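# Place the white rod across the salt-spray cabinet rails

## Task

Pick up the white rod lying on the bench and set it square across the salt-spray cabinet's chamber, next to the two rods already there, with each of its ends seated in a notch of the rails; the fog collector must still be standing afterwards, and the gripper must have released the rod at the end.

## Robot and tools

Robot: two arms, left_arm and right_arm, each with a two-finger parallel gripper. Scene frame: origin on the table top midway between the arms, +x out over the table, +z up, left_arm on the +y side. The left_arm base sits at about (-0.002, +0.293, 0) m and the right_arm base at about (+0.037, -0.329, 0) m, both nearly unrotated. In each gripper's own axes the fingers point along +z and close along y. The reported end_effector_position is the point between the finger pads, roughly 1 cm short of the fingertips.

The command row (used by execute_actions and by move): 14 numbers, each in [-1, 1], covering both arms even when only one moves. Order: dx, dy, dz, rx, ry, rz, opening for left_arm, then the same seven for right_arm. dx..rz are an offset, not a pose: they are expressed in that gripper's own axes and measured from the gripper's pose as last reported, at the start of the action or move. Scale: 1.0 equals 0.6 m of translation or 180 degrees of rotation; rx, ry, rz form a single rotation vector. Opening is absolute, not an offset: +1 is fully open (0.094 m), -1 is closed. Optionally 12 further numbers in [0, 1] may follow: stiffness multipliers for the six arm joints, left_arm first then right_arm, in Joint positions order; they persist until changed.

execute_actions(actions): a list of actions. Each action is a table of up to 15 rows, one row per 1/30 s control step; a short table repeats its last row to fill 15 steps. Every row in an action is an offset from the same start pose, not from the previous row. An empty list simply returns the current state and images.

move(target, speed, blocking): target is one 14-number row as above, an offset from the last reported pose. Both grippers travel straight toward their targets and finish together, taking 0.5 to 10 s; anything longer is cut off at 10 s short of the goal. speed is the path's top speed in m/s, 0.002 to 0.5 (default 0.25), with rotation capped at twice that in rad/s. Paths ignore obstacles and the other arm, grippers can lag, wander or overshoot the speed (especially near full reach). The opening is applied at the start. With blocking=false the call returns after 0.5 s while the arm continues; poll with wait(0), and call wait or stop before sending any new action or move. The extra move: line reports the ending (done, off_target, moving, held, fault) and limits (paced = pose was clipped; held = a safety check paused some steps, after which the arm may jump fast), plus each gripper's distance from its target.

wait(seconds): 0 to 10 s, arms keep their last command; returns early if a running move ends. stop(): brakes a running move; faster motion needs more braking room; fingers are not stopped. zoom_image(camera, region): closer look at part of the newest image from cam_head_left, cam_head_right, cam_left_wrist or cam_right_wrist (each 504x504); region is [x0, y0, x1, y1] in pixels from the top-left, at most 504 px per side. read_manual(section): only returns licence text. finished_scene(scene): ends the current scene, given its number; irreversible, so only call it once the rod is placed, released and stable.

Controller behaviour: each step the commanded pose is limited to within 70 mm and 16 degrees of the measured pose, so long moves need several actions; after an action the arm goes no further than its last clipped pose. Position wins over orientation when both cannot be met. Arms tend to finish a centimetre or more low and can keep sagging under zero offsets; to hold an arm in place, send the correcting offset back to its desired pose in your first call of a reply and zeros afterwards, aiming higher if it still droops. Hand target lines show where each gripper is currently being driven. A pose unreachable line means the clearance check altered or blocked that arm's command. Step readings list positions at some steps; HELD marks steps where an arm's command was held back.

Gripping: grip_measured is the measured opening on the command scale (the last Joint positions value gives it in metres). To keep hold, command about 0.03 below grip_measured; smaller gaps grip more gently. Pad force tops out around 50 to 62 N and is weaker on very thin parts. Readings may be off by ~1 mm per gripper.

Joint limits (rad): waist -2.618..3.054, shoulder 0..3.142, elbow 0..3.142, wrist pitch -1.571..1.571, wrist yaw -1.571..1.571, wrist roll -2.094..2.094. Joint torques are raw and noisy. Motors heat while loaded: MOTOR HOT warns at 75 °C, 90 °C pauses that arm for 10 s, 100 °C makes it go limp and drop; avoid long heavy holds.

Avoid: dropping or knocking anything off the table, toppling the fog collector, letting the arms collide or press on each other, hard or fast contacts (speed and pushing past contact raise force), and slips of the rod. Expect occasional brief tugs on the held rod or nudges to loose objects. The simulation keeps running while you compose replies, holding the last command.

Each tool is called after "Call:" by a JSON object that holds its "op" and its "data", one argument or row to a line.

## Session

Call:
{"op": "execute_actions", "data": {
  "actions": []
}}

Scene clock: 0.00 s.
left_arm: end_effector_position=(+0.4141, +0.2268, +0.2933) grip_measured=+1.000 end_effector_quat_wxyz=(+0.587, -0.613, +0.528, -0.017) | right_arm: end_effector_position=(+0.6365, -0.5923, +0.1247) grip_measured=+1.000 end_effector_quat_wxyz=(+0.654, +0.088, +0.642, +0.390)
Joint positions: left_arm=[-0.64   1.779  1.674 -0.981 -1.212 -1.947  0.094] | right_arm=[-0.663  2.796  1.995  1.119 -1.03   0.949  0.094]
Joint velocities: left_arm=[-0.012 -0.002 -0.007  0.051 -0.022  0.022  0.   ] | right_arm=[ 0.012 -0.012 -0.017  0.051 -0.051 -0.051  0.   ]
Joint torques (N m, as the arm reports them, + toward a larger angle): no reading
Motor temperatures (°C, as the motors report them): left_arm=[26 32 29 32 26 27] | right_arm=[27 29 31 30 26 29]
Hand target (left_arm): +0.412, +0.230, +0.297; +0.593, -0.609, +0.527, -0.009
Hand target (right_arm): +0.637, -0.593, +0.130; +0.658, +0.084, +0.640, +0.387
Joint stiffness scale: left_arm=[1. 1. 1. 1. 1. 1.] | right_arm=[1. 1. 1. 1. 1. 1.]

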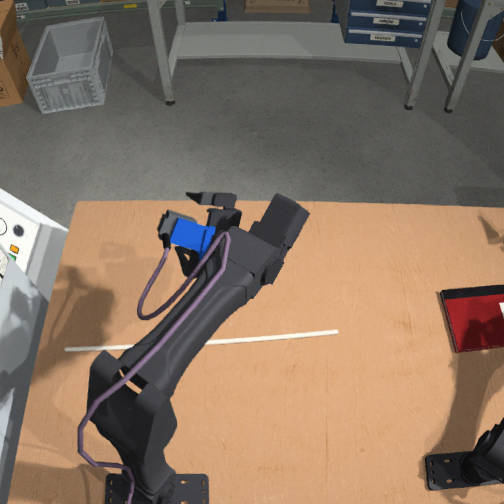

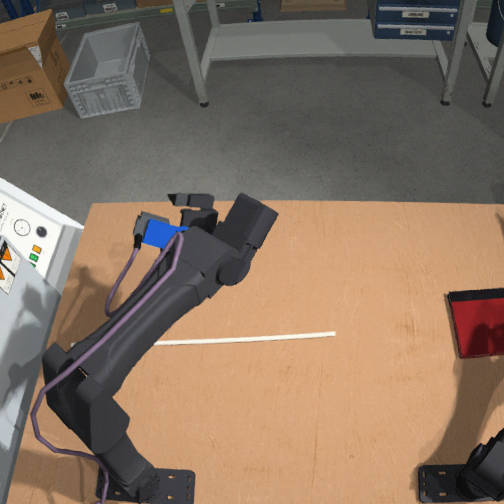

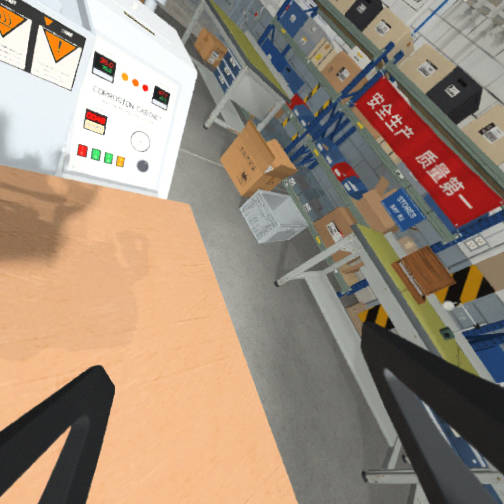

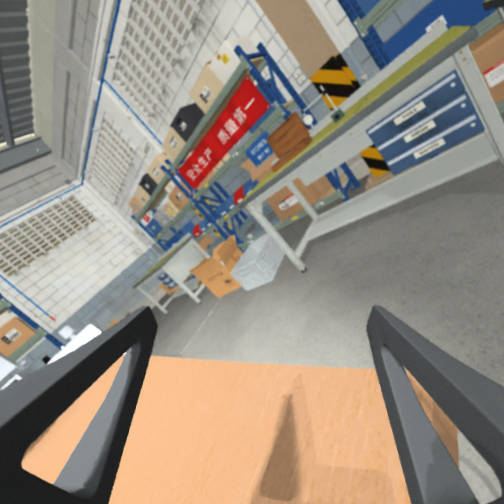

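Call:
{"op": "move", "data": {
  "target": [0.0875,0.289,-0.035,-0.300,0.264,0.022,1, 0.065,0.718,-0.11,-0.17,0.084,-0.08,1],
  "speed": 0.25
}}

Scene clock: 5.03 s.
left_arm: end_effector_position=(+0.3249, +0.2121, +0.1485) grip_measured=+1.000 end_effector_quat_wxyz=(-0.013, +0.729, -0.684, +0.031) | right_arm: end_effector_position=(+0.4013, -0.3026, +0.3451) grip_measured=+1.000 end_effector_quat_wxyz=(+0.606, -0.213, +0.610, +0.464)
Joint positions: left_arm=[-0.314  1.756  1.589 -1.336  0.008 -1.876  0.094] | right_arm=[-0.438  1.579  0.851  1.548 -1.344  1.125  0.094]
Joint velocities: left_arm=[-0.007 -0.002  0.012 -0.022  0.066 -0.022  0.   ] | right_arm=[-0.017 -0.002 -0.002  0.022  0.007  0.007  0.   ]
Joint torques (N m, as the arm reports them, + toward a larger angle): left_arm=[ 0.63 -8.91  4.32  0.1   0.05  0.08] | right_arm=[ 0.52 -6.62  4.31  0.88  0.41  0.04]
Motor temperatures (°C, as the motors report them): left_arm=[26 33 30 32 26 27] | right_arm=[27 32 31 31 26 29]
Hand target (left_arm): +0.316, +0.216, +0.141; +0.001, +0.729, -0.684, +0.011
Hand target (right_arm): +0.397, -0.299, +0.346; +0.607, -0.216, +0.608, +0.464
Off the commanded pose (left_arm): 0.015 m, 4 deg.
Off the commanded pose (right_arm): 0.005 m, 1 deg.
Joint stiffness scale: left_arm=[1. 1. 1. 1. 1. 1.] | right_arm=[1. 1. 1. 1. 1. 1.]
joint sent to its limit (right arm) — the command would take joint 4 (wrist pitch) past its upper limit, so that joint was sent only as far as its limit.
move: off_target (left_arm)

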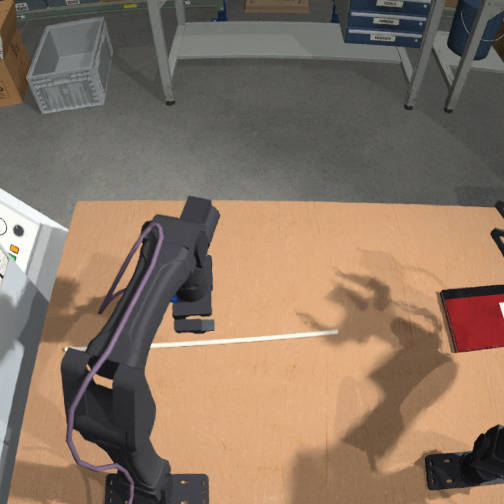

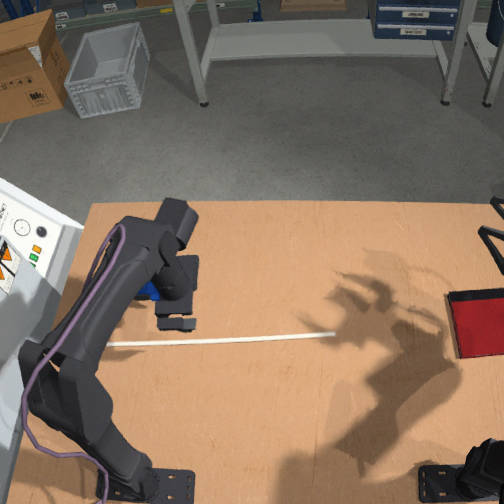

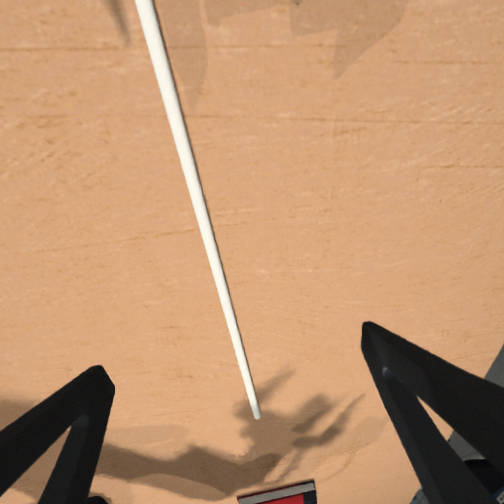

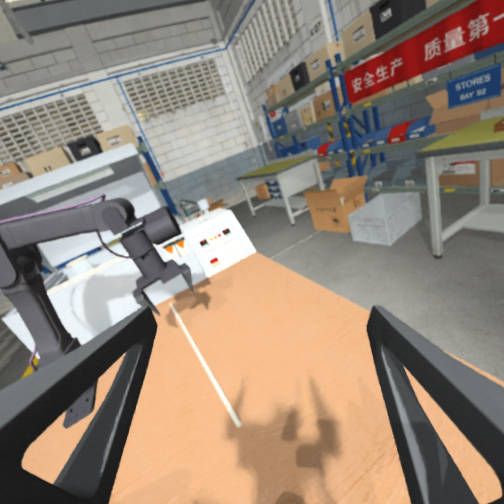

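Call:
{"op": "execute_actions", "data": {
  "actions": []
}}

Scene clock: 6.27 s.
left_arm: end_effector_position=(+0.3248, +0.2117, +0.1485) grip_measured=+1.000 end_effector_quat_wxyz=(-0.012, +0.728, -0.684, +0.032) | right_arm: end_effector_position=(+0.4013, -0.3026, +0.3451) grip_measured=+1.000 end_effector_quat_wxyz=(+0.605, -0.213, +0.611, +0.464)
Joint positions: left_arm=[-0.314  1.756  1.589 -1.336  0.011 -1.875  0.094] | right_arm=[-0.438  1.579  0.851  1.548 -1.344  1.126  0.094]
Joint velocities: left_arm=[-0.027  0.007 -0.017 -0.022 -0.022  0.022  0.   ] | right_arm=[-0.007 -0.002 -0.002 -0.007 -0.095  0.081  0.   ]
Joint torques (N m, as the arm reports them, + toward a larger angle): left_arm=[ 0.65 -8.92  4.32  0.1   0.05  0.08] | right_arm=[ 0.46 -6.61  4.38  0.87  0.41  0.03]
Motor temperatures (°C, as the motors report them): left_arm=[26 34 30 32 26 27] | right_arm=[27 32 31 31 26 29]
Hand target (left_arm): +0.316, +0.216, +0.141; +0.001, +0.729, -0.684, +0.011
Hand target (right_arm): +0.397, -0.299, +0.346; +0.607, -0.216, +0.608, +0.464
Off the commanded pose (left_arm): 0.015 m, 4 deg.
Off the commanded pose (right_arm): 0.005 m, 1 deg.
Joint stiffness scale: left_arm=[1. 1. 1. 1. 1. 1.] | right_arm=[1. 1. 1. 1. 1. 1.]

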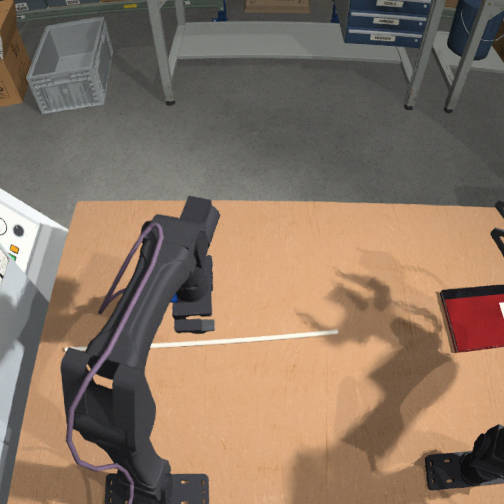

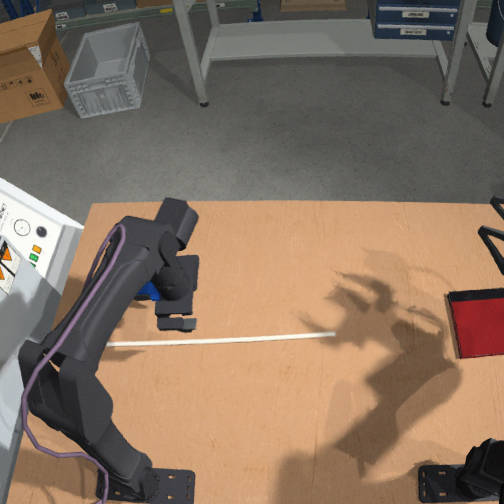

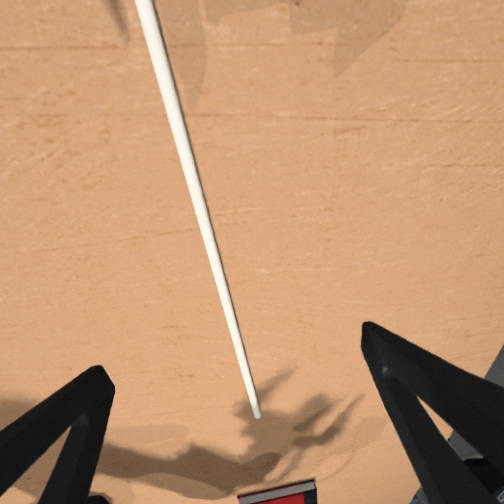

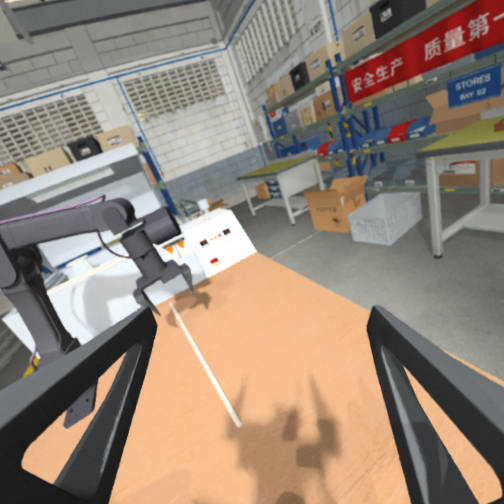

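Call:
{"op": "move", "data": {
  "target": [0,0.01,0.16,0,0,0,0.3, 0,0,0,0,0,0,1],
  "speed": 0.15
}}

Scene clock: 8.20 s.
left_arm: end_effector_position=(+0.3279, +0.2109, +0.0580) grip_measured=+0.301 end_effector_quat_wxyz=(-0.015, +0.728, -0.684, +0.037) | right_arm: end_effector_position=(+0.4012, -0.3026, +0.3450) grip_measured=+1.000 end_effector_quat_wxyz=(+0.605, -0.213, +0.611, +0.464)
Joint positions: left_arm=[-0.314  1.793  1.27  -0.969  0.011 -1.875  0.061] | right_arm=[-0.438  1.579  0.851  1.548 -1.345  1.126  0.094]
Joint velocities: left_arm=[-0.002  0.002 -0.002 -0.007 -0.051 -0.051 -0.   ] | right_arm=[ 0.007 -0.022  0.012 -0.022  0.051 -0.007  0.   ]
Joint torques (N m, as the arm reports them, + toward a larger angle): left_arm=[-0.45 -9.35  4.51  0.43  0.03 -0.04] | right_arm=[-0.02 -5.62  5.62  0.79  0.42  0.01]
Motor temperatures (°C, as the motors report them): left_arm=[26 34 30 32 26 27] | right_arm=[27 32 31 31 26 29]
Hand target (left_arm): +0.325, +0.210, +0.053; -0.012, +0.728, -0.684, +0.032
Hand target (right_arm): +0.401, -0.303, +0.345; +0.605, -0.213, +0.610, +0.464
Off the commanded pose (left_arm): 0.007 m, 1 deg.
Off the commanded pose (right_arm): 0.000 m, 0 deg.
Joint stiffness scale: left_arm=[1. 1. 1. 1. 1. 1.] | right_arm=[1. 1. 1. 1. 1. 1.]
move: done

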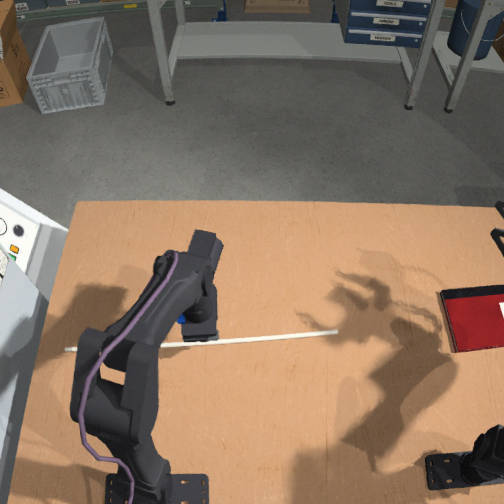

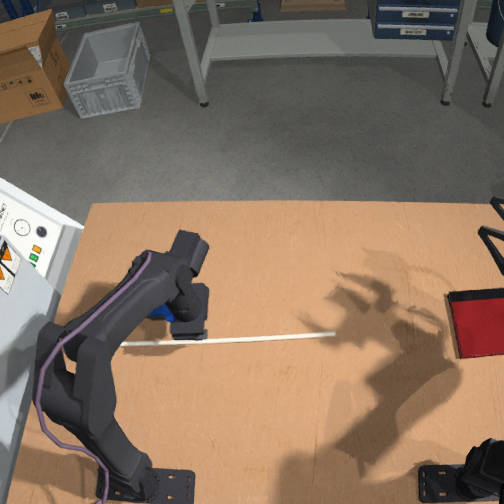

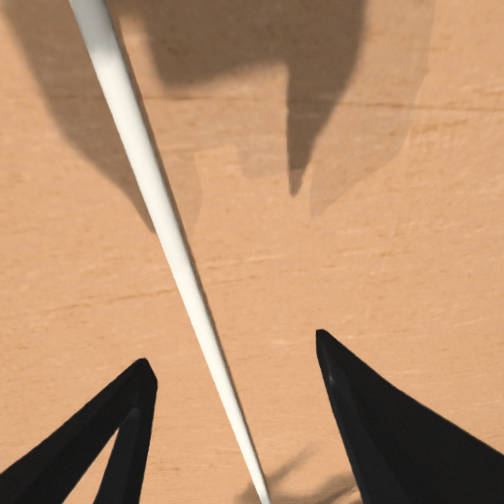

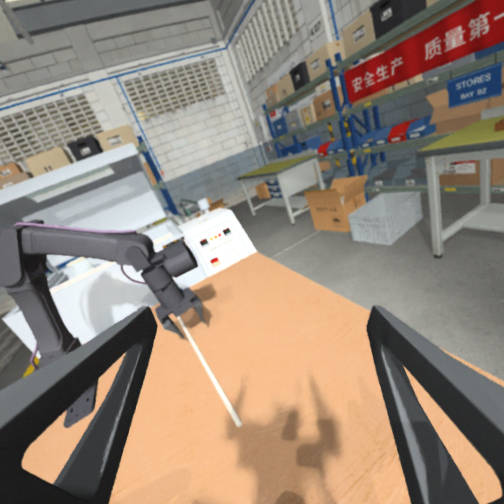

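Call:
{"op": "move", "data": {
  "target": [0,0.04,0.05,0,0,0,0.3, 0,0,0,0,0,0,1],
  "speed": 0.08
}}

Scene clock: 9.53 s.
left_arm: end_effector_position=(+0.3087, +0.2111, +0.0238) grip_measured=+0.301 end_effector_quat_wxyz=(-0.011, +0.730, -0.683, +0.032) | right_arm: end_effector_position=(+0.4010, -0.3024, +0.3448) grip_measured=+1.000 end_effector_quat_wxyz=(+0.605, -0.213, +0.611, +0.464)
Joint positions: left_arm=[-0.328  1.783  1.114 -0.835  0.011 -1.892  0.061] | right_arm=[-0.438  1.579  0.851  1.548 -1.347  1.126  0.094]
Joint velocities: left_arm=[-0.002 -0.007 -0.012 -0.095 -0.11   0.037 -0.002] | right_arm=[-0.007  0.002  0.017 -0.007 -0.081 -0.022  0.   ]
Joint torques (N m, as the arm reports them, + toward a larger angle): left_arm=[ -0.92 -11.54   4.02   0.36   0.02  -0.07] | right_arm=[-0.02 -5.56  5.58  0.79  0.4   0.02]
Motor temperatures (°C, as the motors report them): left_arm=[26 34 30 32 26 27] | right_arm=[27 32 31 31 26 29]
Hand target (left_arm): +0.306, +0.209, +0.026; -0.015, +0.728, -0.684, +0.037
Hand target (right_arm): +0.401, -0.303, +0.345; +0.605, -0.213, +0.611, +0.464
Off the commanded pose (left_arm): 0.004 m, 1 deg.
Off the commanded pose (right_arm): 0.000 m, 0 deg.
Joint stiffness scale: left_arm=[1. 1. 1. 1. 1. 1.] | right_arm=[1. 1. 1. 1. 1. 1.]
move: done

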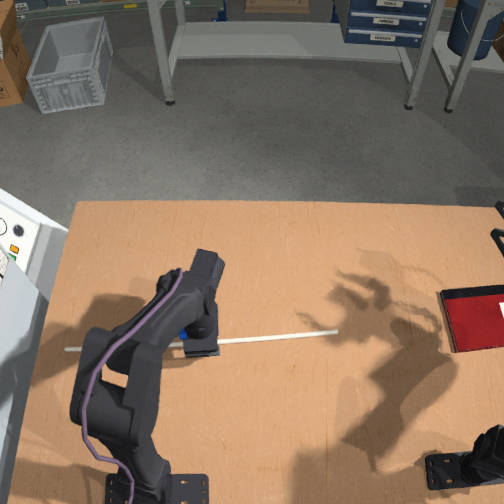

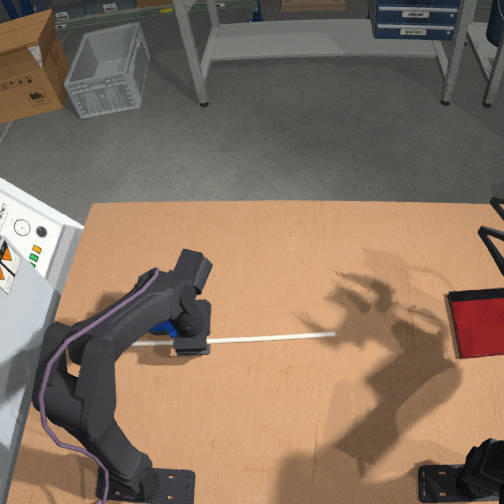

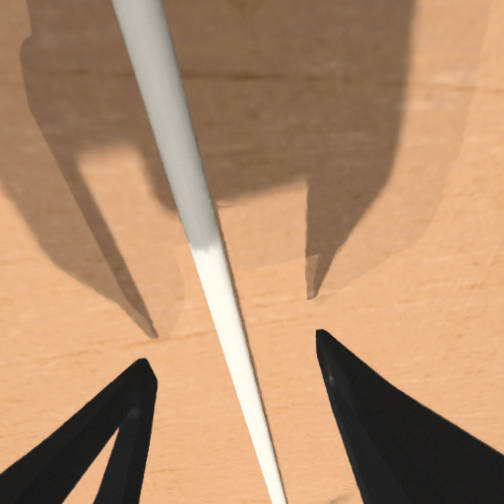

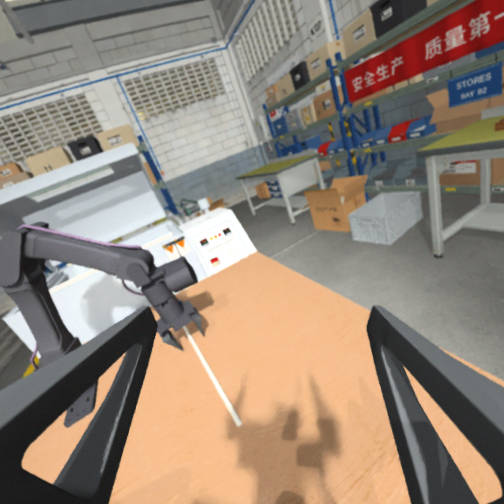

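Centered. Lower to the table.

Call:
{"op": "move", "data": {
  "target": [0,0,0.03,0,0,0,0.3, 0,0,0,0,0,0,1],
  "speed": 0.03
}}

Scene clock: 10.67 s.
left_arm: end_effector_position=(+0.3145, +0.2096, +0.0139) grip_measured=+0.301 end_effector_quat_wxyz=(-0.016, +0.729, -0.683, +0.041) | right_arm: end_effector_position=(+0.4009, -0.3023, +0.3446) grip_measured=+1.000 end_effector_quat_wxyz=(+0.604, -0.214, +0.611, +0.464)
Joint positions: left_arm=[-0.328  1.804  1.095 -0.775  0.011 -1.892  0.061] | right_arm=[-0.438  1.579  0.851  1.548 -1.348  1.126  0.094]
Joint velocities: left_arm=[-0.002  0.002 -0.002 -0.022 -0.081 -0.007  0.001] | right_arm=[-0.007  0.012  0.002  0.007 -0.139 -0.051  0.   ]
Joint torques (N m, as the arm reports them, + toward a larger angle): left_arm=[-0.02 -8.5   3.91  0.43  0.04  0.01] | right_arm=[-0.01 -5.59  5.6   0.8   0.41  0.01]
Motor temperatures (°C, as the motors report them): left_arm=[26 34 30 32 26 27] | right_arm=[27 32 31 31 26 29]
Hand target (left_arm): +0.310, +0.211, +0.006; -0.011, +0.730, -0.683, +0.032
Hand target (right_arm): +0.401, -0.302, +0.345; +0.605, -0.213, +0.611, +0.464
Off the commanded pose (left_arm): 0.009 m, 1 deg.
Off the commanded pose (right_arm): 0.000 m, 0 deg.
Joint stiffness scale: left_arm=[1. 1. 1. 1. 1. 1.] | right_arm=[1. 1. 1. 1. 1. 1.]
move: done

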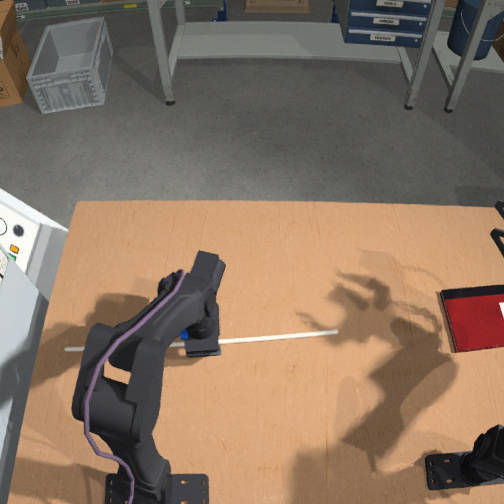

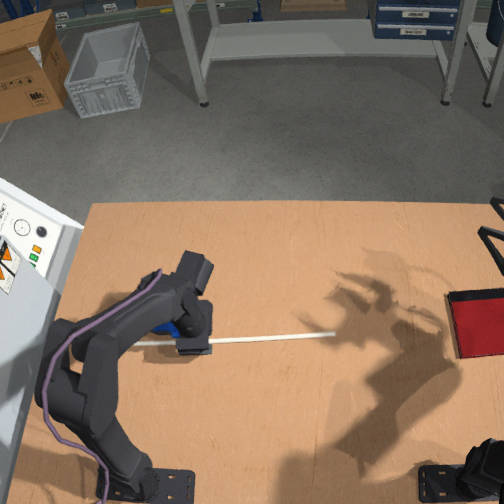

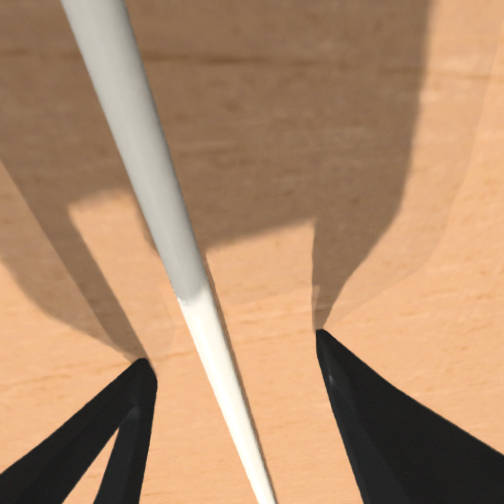

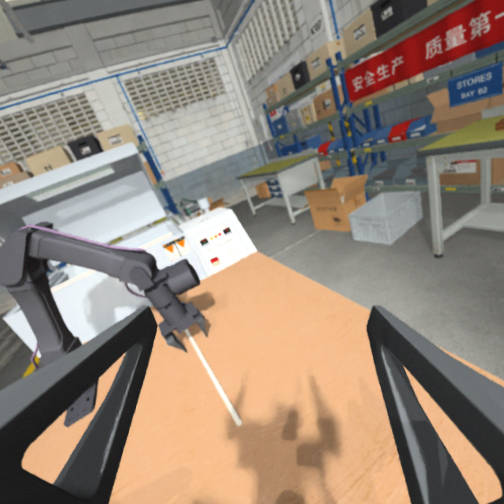

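Call:
{"op": "move", "data": {
  "target": [0,0.012,0.012,-0.025,0,0,-0.3, 0,0,0,0,0,0,1],
  "speed": 0.03
}}

Call:
{"op": "move", "data": {
  "target": [0,0,0.008,0,0,0,-0.86, 0,0,0,0,0,0,1],
  "speed": 0.03
}}

Scene clock: 12.53 s.
left_arm: end_effector_position=(+0.3128, +0.2078, +0.0120) grip_measured=-0.299 end_effector_quat_wxyz=(-0.003, +0.729, -0.684, +0.030) | right_arm: end_effector_position=(+0.4008, -0.3022, +0.3445) grip_measured=+1.000 end_effector_quat_wxyz=(+0.604, -0.214, +0.611, +0.464)
Joint positions: left_arm=[-0.328  1.829  1.12  -0.807  0.022 -1.891  0.033] | right_arm=[-0.438  1.579  0.851  1.548 -1.349  1.126  0.094]
Joint velocities: left_arm=[-0.002 -0.007 -0.002  0.007 -0.037 -0.022 -0.001] | right_arm=[ 0.002  0.007  0.007 -0.022 -0.037  0.007  0.   ]
Joint torques (N m, as the arm reports them, + toward a larger angle): left_arm=[ 0.56 -7.32  5.87  0.01  0.18  0.05] | right_arm=[-0.01 -5.54  5.58  0.79  0.4   0.01]
Motor temperatures (°C, as the motors report them): left_arm=[26 34 30 32 26 27] | right_arm=[27 32 31 31 26 29]
Hand target (left_arm): +0.308, +0.209, +0.007; +0.013, +0.730, -0.683, +0.015
Hand target (right_arm): +0.401, -0.302, +0.345; +0.604, -0.214, +0.611, +0.464
Off the commanded pose (left_arm): 0.008 m, 3 deg.
Off the commanded pose (right_arm): 0.000 m, 0 deg.
Joint stiffness scale: left_arm=[1. 1. 1. 1. 1. 1.] | right_arm=[1. 1. 1. 1. 1. 1.]
move: off_target (left_arm)

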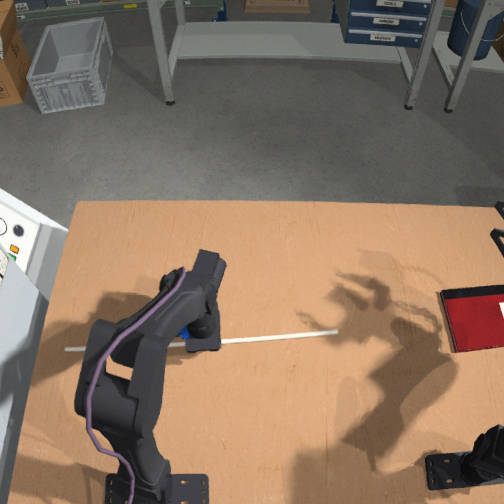

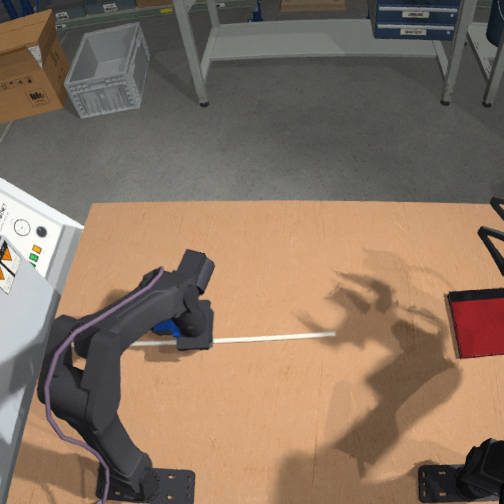

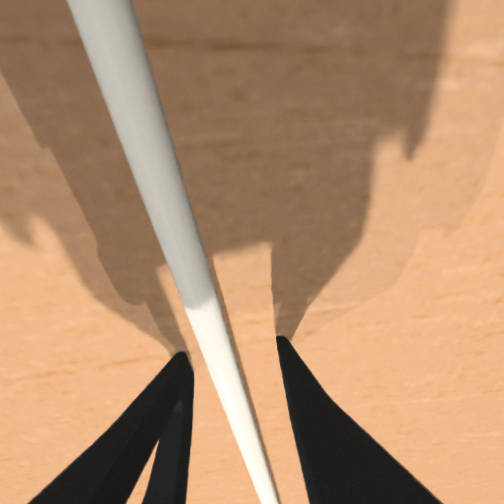

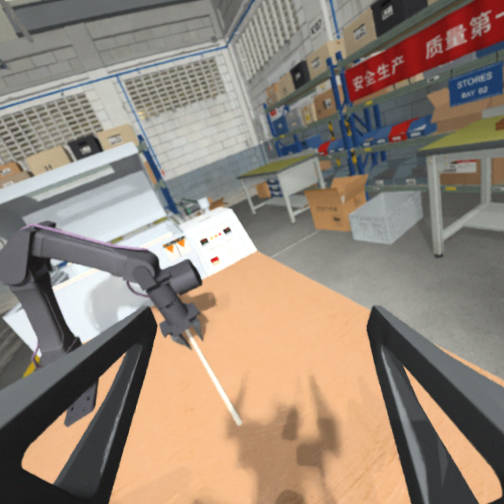

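Scene clock: 13.23 s.
left_arm: end_effector_position=(+0.3149, +0.2070, +0.0121) grip_measured=-0.827 end_effector_quat_wxyz=(-0.005, +0.729, -0.683, +0.034) | right_arm: end_effector_position=(+0.4007, -0.3021, +0.3443) grip_measured=+1.000 end_effector_quat_wxyz=(+0.603, -0.215, +0.612, +0.464)
Joint positions: left_arm=[-0.328  1.829  1.12  -0.798  0.024 -1.891  0.008] | right_arm=[-0.438  1.579  0.851  1.548 -1.351  1.126  0.094]
Joint velocities: left_arm=[ 0.002 -0.002  0.012  0.022 -0.066  0.022 -0.001] | right_arm=[ 0.002  0.007 -0.002  0.007  0.066 -0.022  0.   ]
Joint torques (N m, as the arm reports them, + toward a larger angle): left_arm=[-0.07 -9.19  4.35  0.41  0.03  0.01] | right_arm=[-0.03 -5.57  5.57  0.78  0.41  0.01]
Motor temperatures (°C, as the motors report them): left_arm=[26 34 30 32 26 27] | right_arm=[27 32 31 31 26 29]
Hand target (left_arm): +0.313, +0.208, +0.007; -0.003, +0.729, -0.684, +0.030
Hand target (right_arm): +0.401, -0.302, +0.344; +0.604, -0.214, +0.611, +0.464
Off the commanded pose (left_arm): 0.005 m, 1 deg.
Off the commanded pose (right_arm): 0.000 m, 0 deg.
Joint stiffness scale: left_arm=[1. 1. 1. 1. 1. 1.] | right_arm=[1. 1. 1. 1. 1. 1.]
move: done

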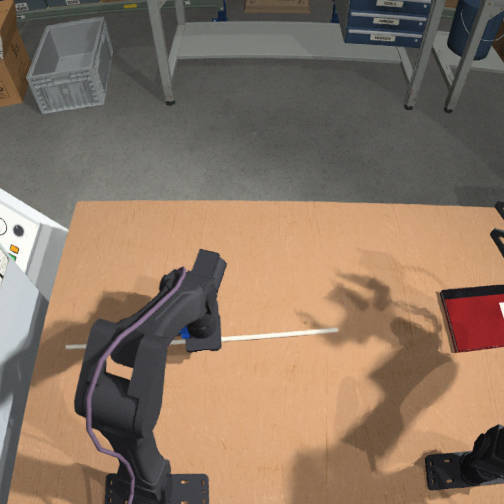

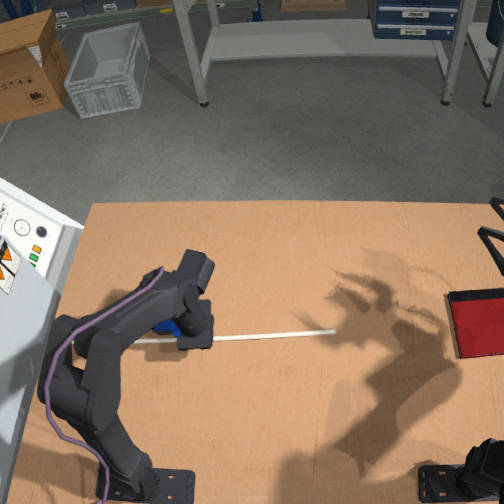

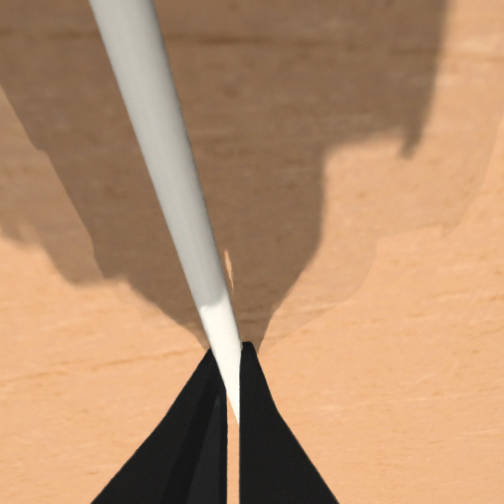

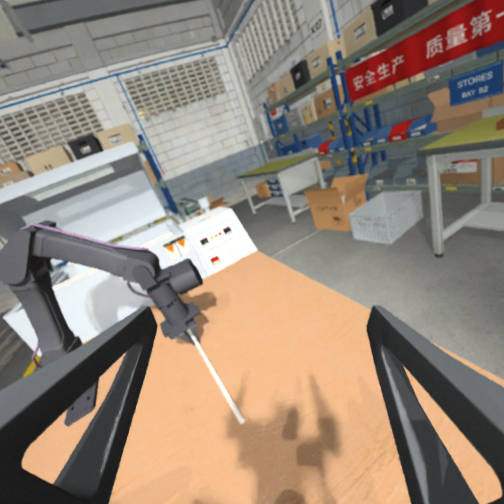

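Call:
{"op": "move", "data": {
  "target": [0,0,-0.2,0,0,0,-0.87, 0,0,0,0,0,0,1],
  "speed": 0.1
}}

Scene clock: 15.23 s.
left_arm: end_effector_position=(+0.3067, +0.2091, +0.1191) grip_measured=-0.827 end_effector_quat_wxyz=(-0.000, +0.729, -0.684, +0.026) | right_arm: end_effector_position=(+0.4006, -0.3020, +0.3441) grip_measured=+1.000 end_effector_quat_wxyz=(+0.603, -0.215, +0.612, +0.465)
Joint positions: left_arm=[-0.328  1.711  1.421 -1.235  0.024 -1.891  0.008] | right_arm=[-0.438  1.579  0.851  1.548 -1.352  1.126  0.094]
Joint velocities: left_arm=[ 0.007 -0.002  0.012 -0.066  0.007  0.007  0.001] | right_arm=[-0.002 -0.007 -0.002  0.022  0.007  0.007  0.   ]
Joint torques (N m, as the arm reports them, + toward a larger angle): left_arm=[  0.29 -11.17   7.09   0.06   0.04   0.04] | right_arm=[-0.02 -5.58  5.57  0.79  0.41  0.02]
Motor temperatures (°C, as the motors report them): left_arm=[26 35 31 31 26 27] | right_arm=[27 32 32 31 26 29]
Hand target (left_arm): +0.307, +0.210, +0.131; -0.005, +0.729, -0.683, +0.034
Hand target (right_arm): +0.401, -0.302, +0.344; +0.603, -0.215, +0.612, +0.464
Off the commanded pose (left_arm): 0.013 m, 1 deg.
Off the commanded pose (right_arm): 0.000 m, 0 deg.
Joint stiffness scale: left_arm=[1. 1. 1. 1. 1. 1.] | right_arm=[1. 1. 1. 1. 1. 1.]
move: off_target (left_arm)

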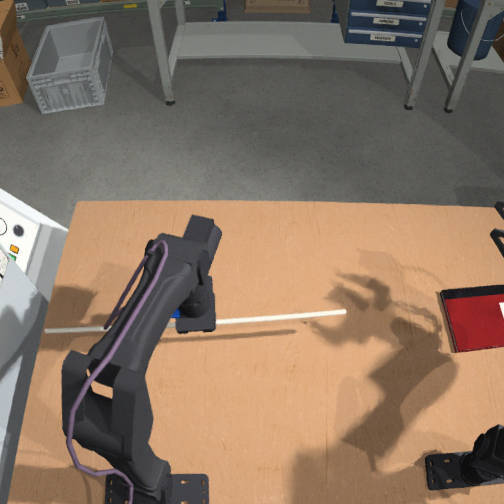

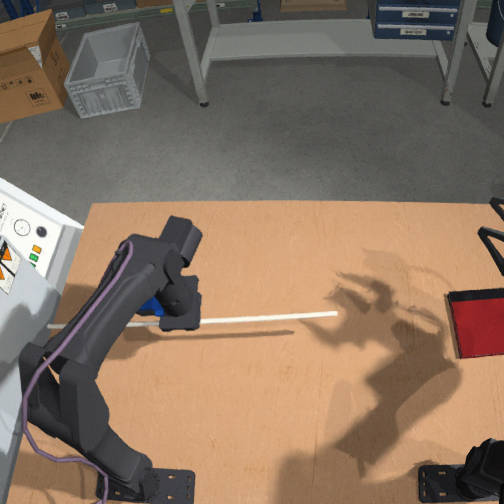

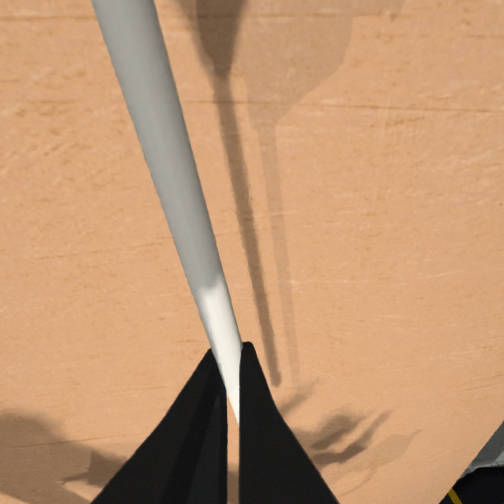

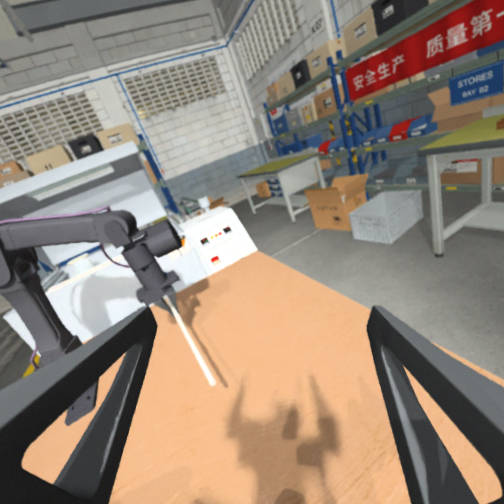

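Call:
{"op": "move", "data": {
  "target": [0,-0.03,-0.33,0.17,0,0,-0.87, 0,0,0,0,0,0,1],
  "speed": 0.12
}}

Scene clock: 18.03 s.
left_arm: end_effector_position=(+0.3225, +0.2122, +0.2996) grip_measured=-0.827 end_effector_quat_wxyz=(-0.178, +0.705, -0.659, +0.190) | right_arm: end_effector_position=(+0.4005, -0.3019, +0.3440) grip_measured=+1.000 end_effector_quat_wxyz=(+0.603, -0.216, +0.612, +0.465)
Joint positions: left_arm=[-0.409  1.497  1.814 -1.386 -0.168 -1.931  0.008] | right_arm=[-0.438  1.579  0.851  1.548 -1.353  1.126  0.094]
Joint velocities: left_arm=[-0.002 -0.007  0.002 -0.022  0.007  0.037 -0.001] | right_arm=[-0.012  0.002  0.002  0.007 -0.037 -0.051  0.   ]
Joint torques (N m, as the arm reports them, + toward a larger angle): left_arm=[-0.98 -9.05  7.    0.94 -0.29 -0.01] | right_arm=[ 0.   -5.57  5.57  0.77  0.42  0.02]
Motor temperatures (°C, as the motors report them): left_arm=[26 35 31 32 26 27] | right_arm=[27 32 32 31 26 29]
Hand target (left_arm): +0.316, +0.215, +0.316; -0.195, +0.702, -0.655, +0.202
Hand target (right_arm): +0.401, -0.302, +0.344; +0.603, -0.215, +0.612, +0.465
Off the commanded pose (left_arm): 0.019 m, 3 deg.
Off the commanded pose (right_arm): 0.000 m, 0 deg.
Joint stiffness scale: left_arm=[1. 1. 1. 1. 1. 1.] | right_arm=[1. 1. 1. 1. 1. 1.]
move: off_target (left_arm)

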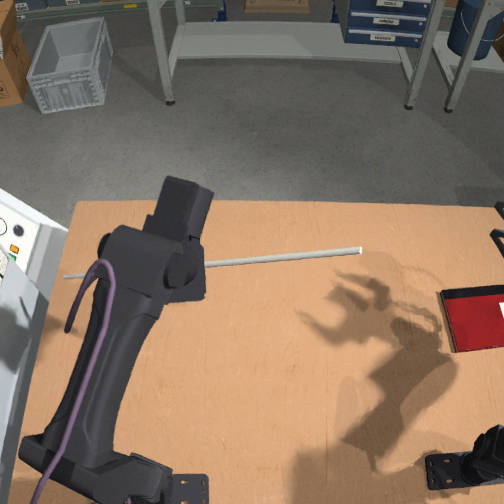

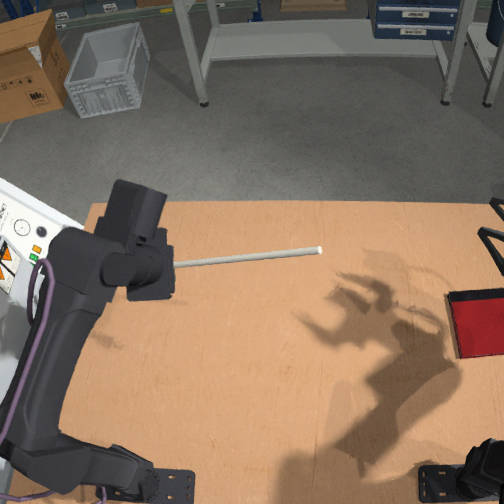

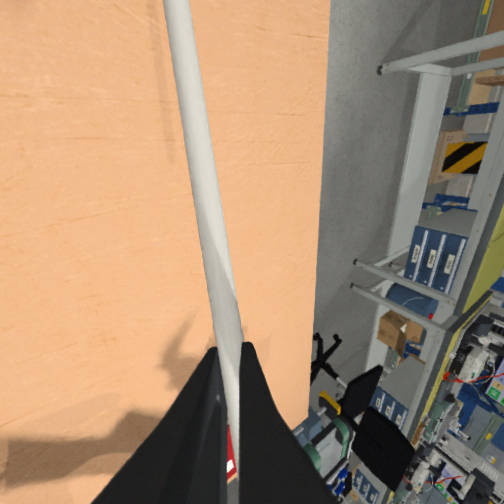

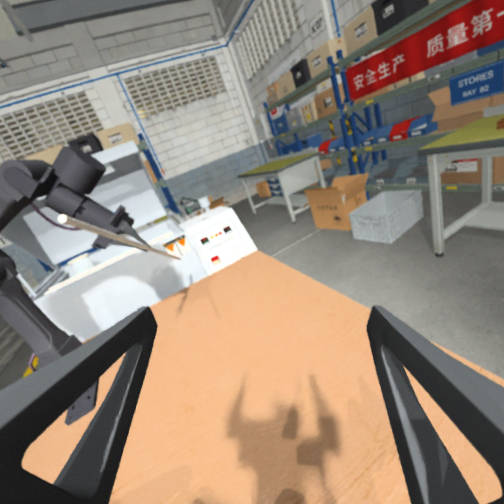

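Call:
{"op": "zoom_image", "data": {
  "camera": "cam_right_wrist",
  "region": [0, 130, 270, 340]
}}

Call:
{"op": "zoom_image", "data": {
  "camera": "cam_head_left",
  "region": [0, 150, 400, 400]
}}

Region (0, 130, 270, 340) of cam_right_wrist's 504x504 image, scaled by 1.867, with more detail than that image has.

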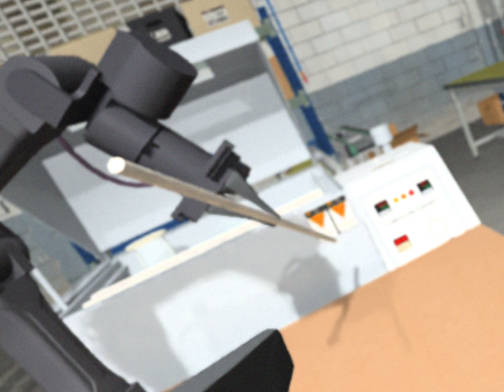

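Region (0, 150, 400, 400) of cam_head_left's 504x504 image, scaled by 1.260, with more detail than that image has; it fills the top 315 rows of this view, and the rest is white.

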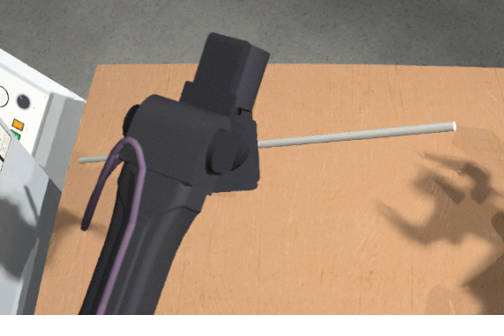

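Call:
{"op": "move", "data": {
  "target": [0,0,0,0,0,0,-0.9, 0,0,0,0,0,0,1],
  "speed": 0.05
}}

Scene clock: 19.63 s.
left_arm: end_effector_position=(+0.3218, +0.2119, +0.2992) grip_measured=-0.827 end_effector_quat_wxyz=(-0.176, +0.705, -0.660, +0.189) | right_arm: end_effector_position=(+0.4003, -0.3018, +0.3438) grip_measured=+1.000 end_effector_quat_wxyz=(+0.602, -0.216, +0.612, +0.465)
Joint positions: left_arm=[-0.409  1.497  1.814 -1.388 -0.164 -1.931  0.008] | right_arm=[-0.438  1.579  0.851  1.548 -1.355  1.126  0.094]
Joint velocities: left_arm=[-0.017  0.007  0.002  0.051 -0.066  0.007 -0.001] | right_arm=[-0.002 -0.022 -0.022  0.007 -0.051 -0.022  0.   ]
Joint torques (N m, as the arm reports them, + toward a larger angle): left_arm=[-0.06 -6.5   5.15  1.12 -0.09  0.01] | right_arm=[ 0.02 -5.58  5.53  0.79  0.41  0.02]
Motor temperatures (°C, as the motors report them): left_arm=[26 35 31 32 26 27] | right_arm=[27 32 32 31 26 29]
Hand target (left_arm): +0.323, +0.212, +0.300; -0.178, +0.705, -0.659, +0.190
Hand target (right_arm): +0.400, -0.302, +0.344; +0.603, -0.216, +0.612, +0.465
Off the commanded pose (left_arm): 0.001 m, 0 deg.
Off the commanded pose (right_arm): 0.000 m, 0 deg.
Joint stiffness scale: left_arm=[1. 1. 1. 1. 1. 1.] | right_arm=[1. 1. 1. 1. 1. 1.]
move: done

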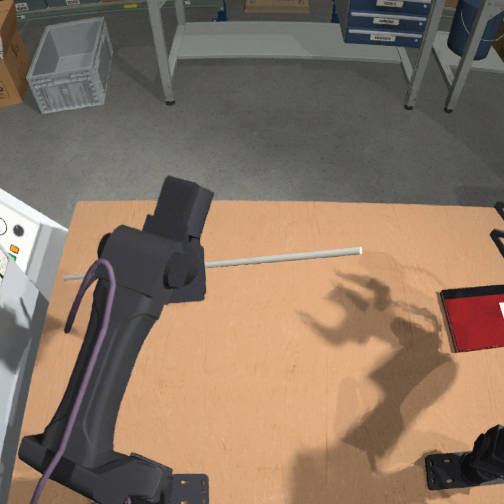

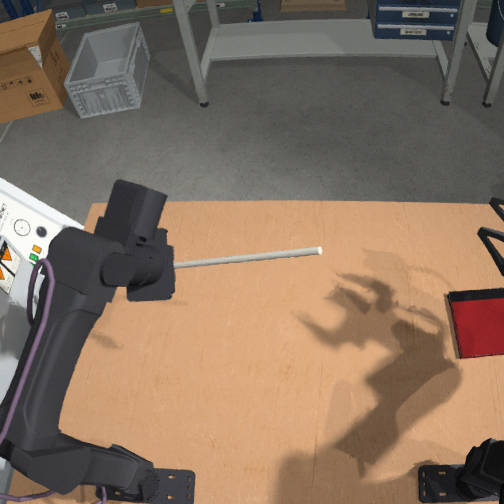

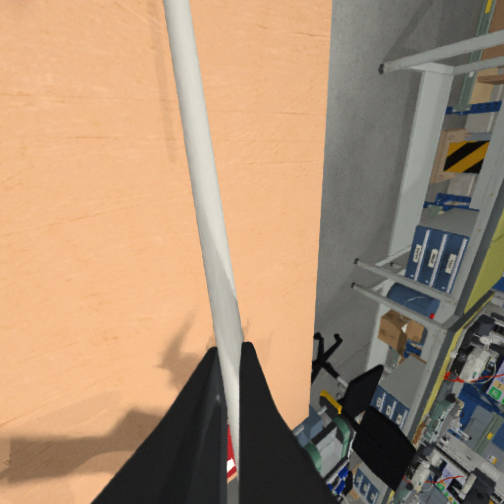

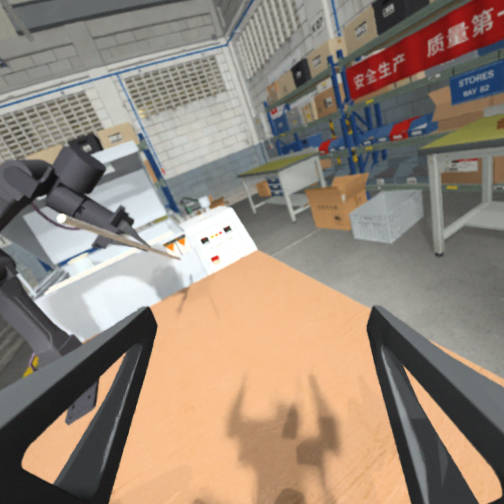

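Call:
{"op": "move", "data": {
  "target": [0.067,0.162,0.275,-0.163,-0.152,0.041,-0.9, 0,0,0,0,0,0,1],
  "speed": 0.12
}}

Scene clock: 24.20 s.
left_arm: end_effector_position=(+0.3241, +0.1674, +0.1076) grip_measured=-0.899 end_effector_quat_wxyz=(+0.111, -0.679, +0.712, +0.139) | right_arm: end_effector_position=(+0.4002, -0.3017, +0.3436) grip_measured=+1.000 end_effector_quat_wxyz=(+0.602, -0.216, +0.612, +0.465)
Joint positions: left_arm=[-0.591  2.059  1.785 -1.507 -0.292 -2.072  0.005] | right_arm=[-0.438  1.579  0.851  1.548 -1.356  1.126  0.094]
Joint velocities: left_arm=[ 0.012 -0.002  0.012 -0.081 -0.051 -0.037 -0.   ] | right_arm=[-0.012 -0.012 -0.027 -0.037 -0.007  0.007  0.   ]
Joint torques (N m, as the arm reports them, + toward a larger angle): left_arm=[ -0.9  -11.67   6.61  -0.45  -0.32  -0.04] | right_arm=[ 0.01 -5.63  5.59  0.77  0.42  0.01]
Motor temperatures (°C, as the motors report them): left_arm=[26 35 31 32 26 27] | right_arm=[27 32 32 31 26 29]
Hand target (left_arm): +0.325, +0.167, +0.111; -0.119, +0.675, -0.714, -0.146
Hand target (right_arm): +0.400, -0.302, +0.344; +0.602, -0.216, +0.612, +0.465
Off the commanded pose (left_arm): 0.003 m, 8 deg.
Off the commanded pose (right_arm): 0.000 m, 0 deg.
Joint stiffness scale: left_arm=[1. 1. 1. 1. 1. 1.] | right_arm=[1. 1. 1. 1. 1. 1.]
joint sent to its limit (left arm) — the command would take joint 6 (wrist roll) past its lower limit, so that joint was sent only as far as its limit.
move: off_target (left_arm)

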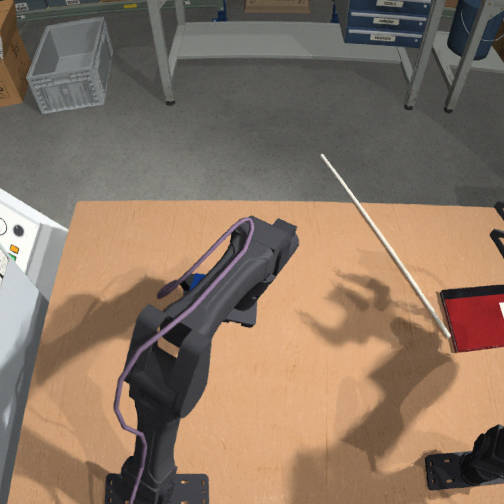

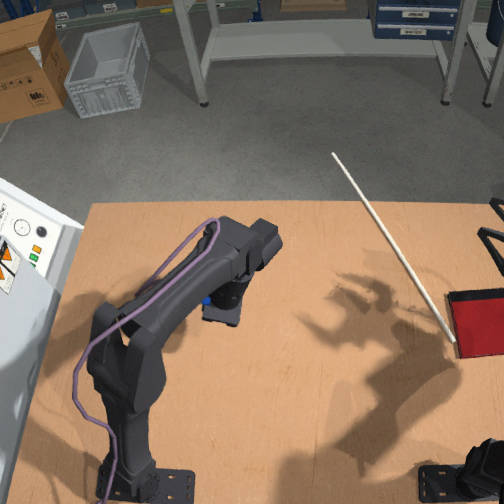

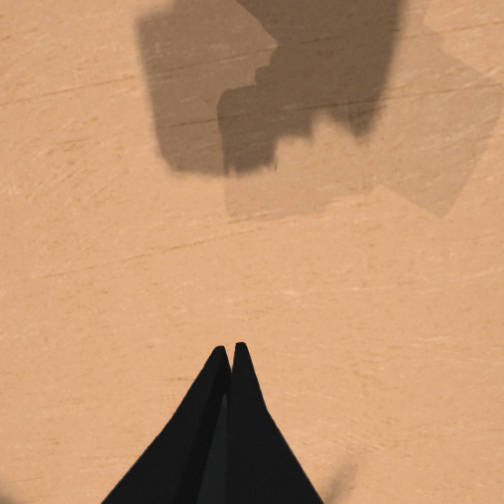

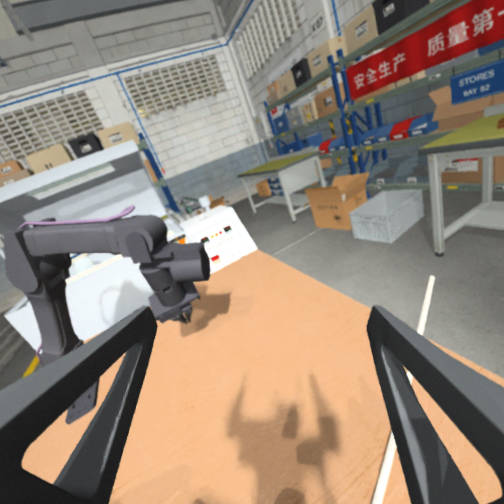

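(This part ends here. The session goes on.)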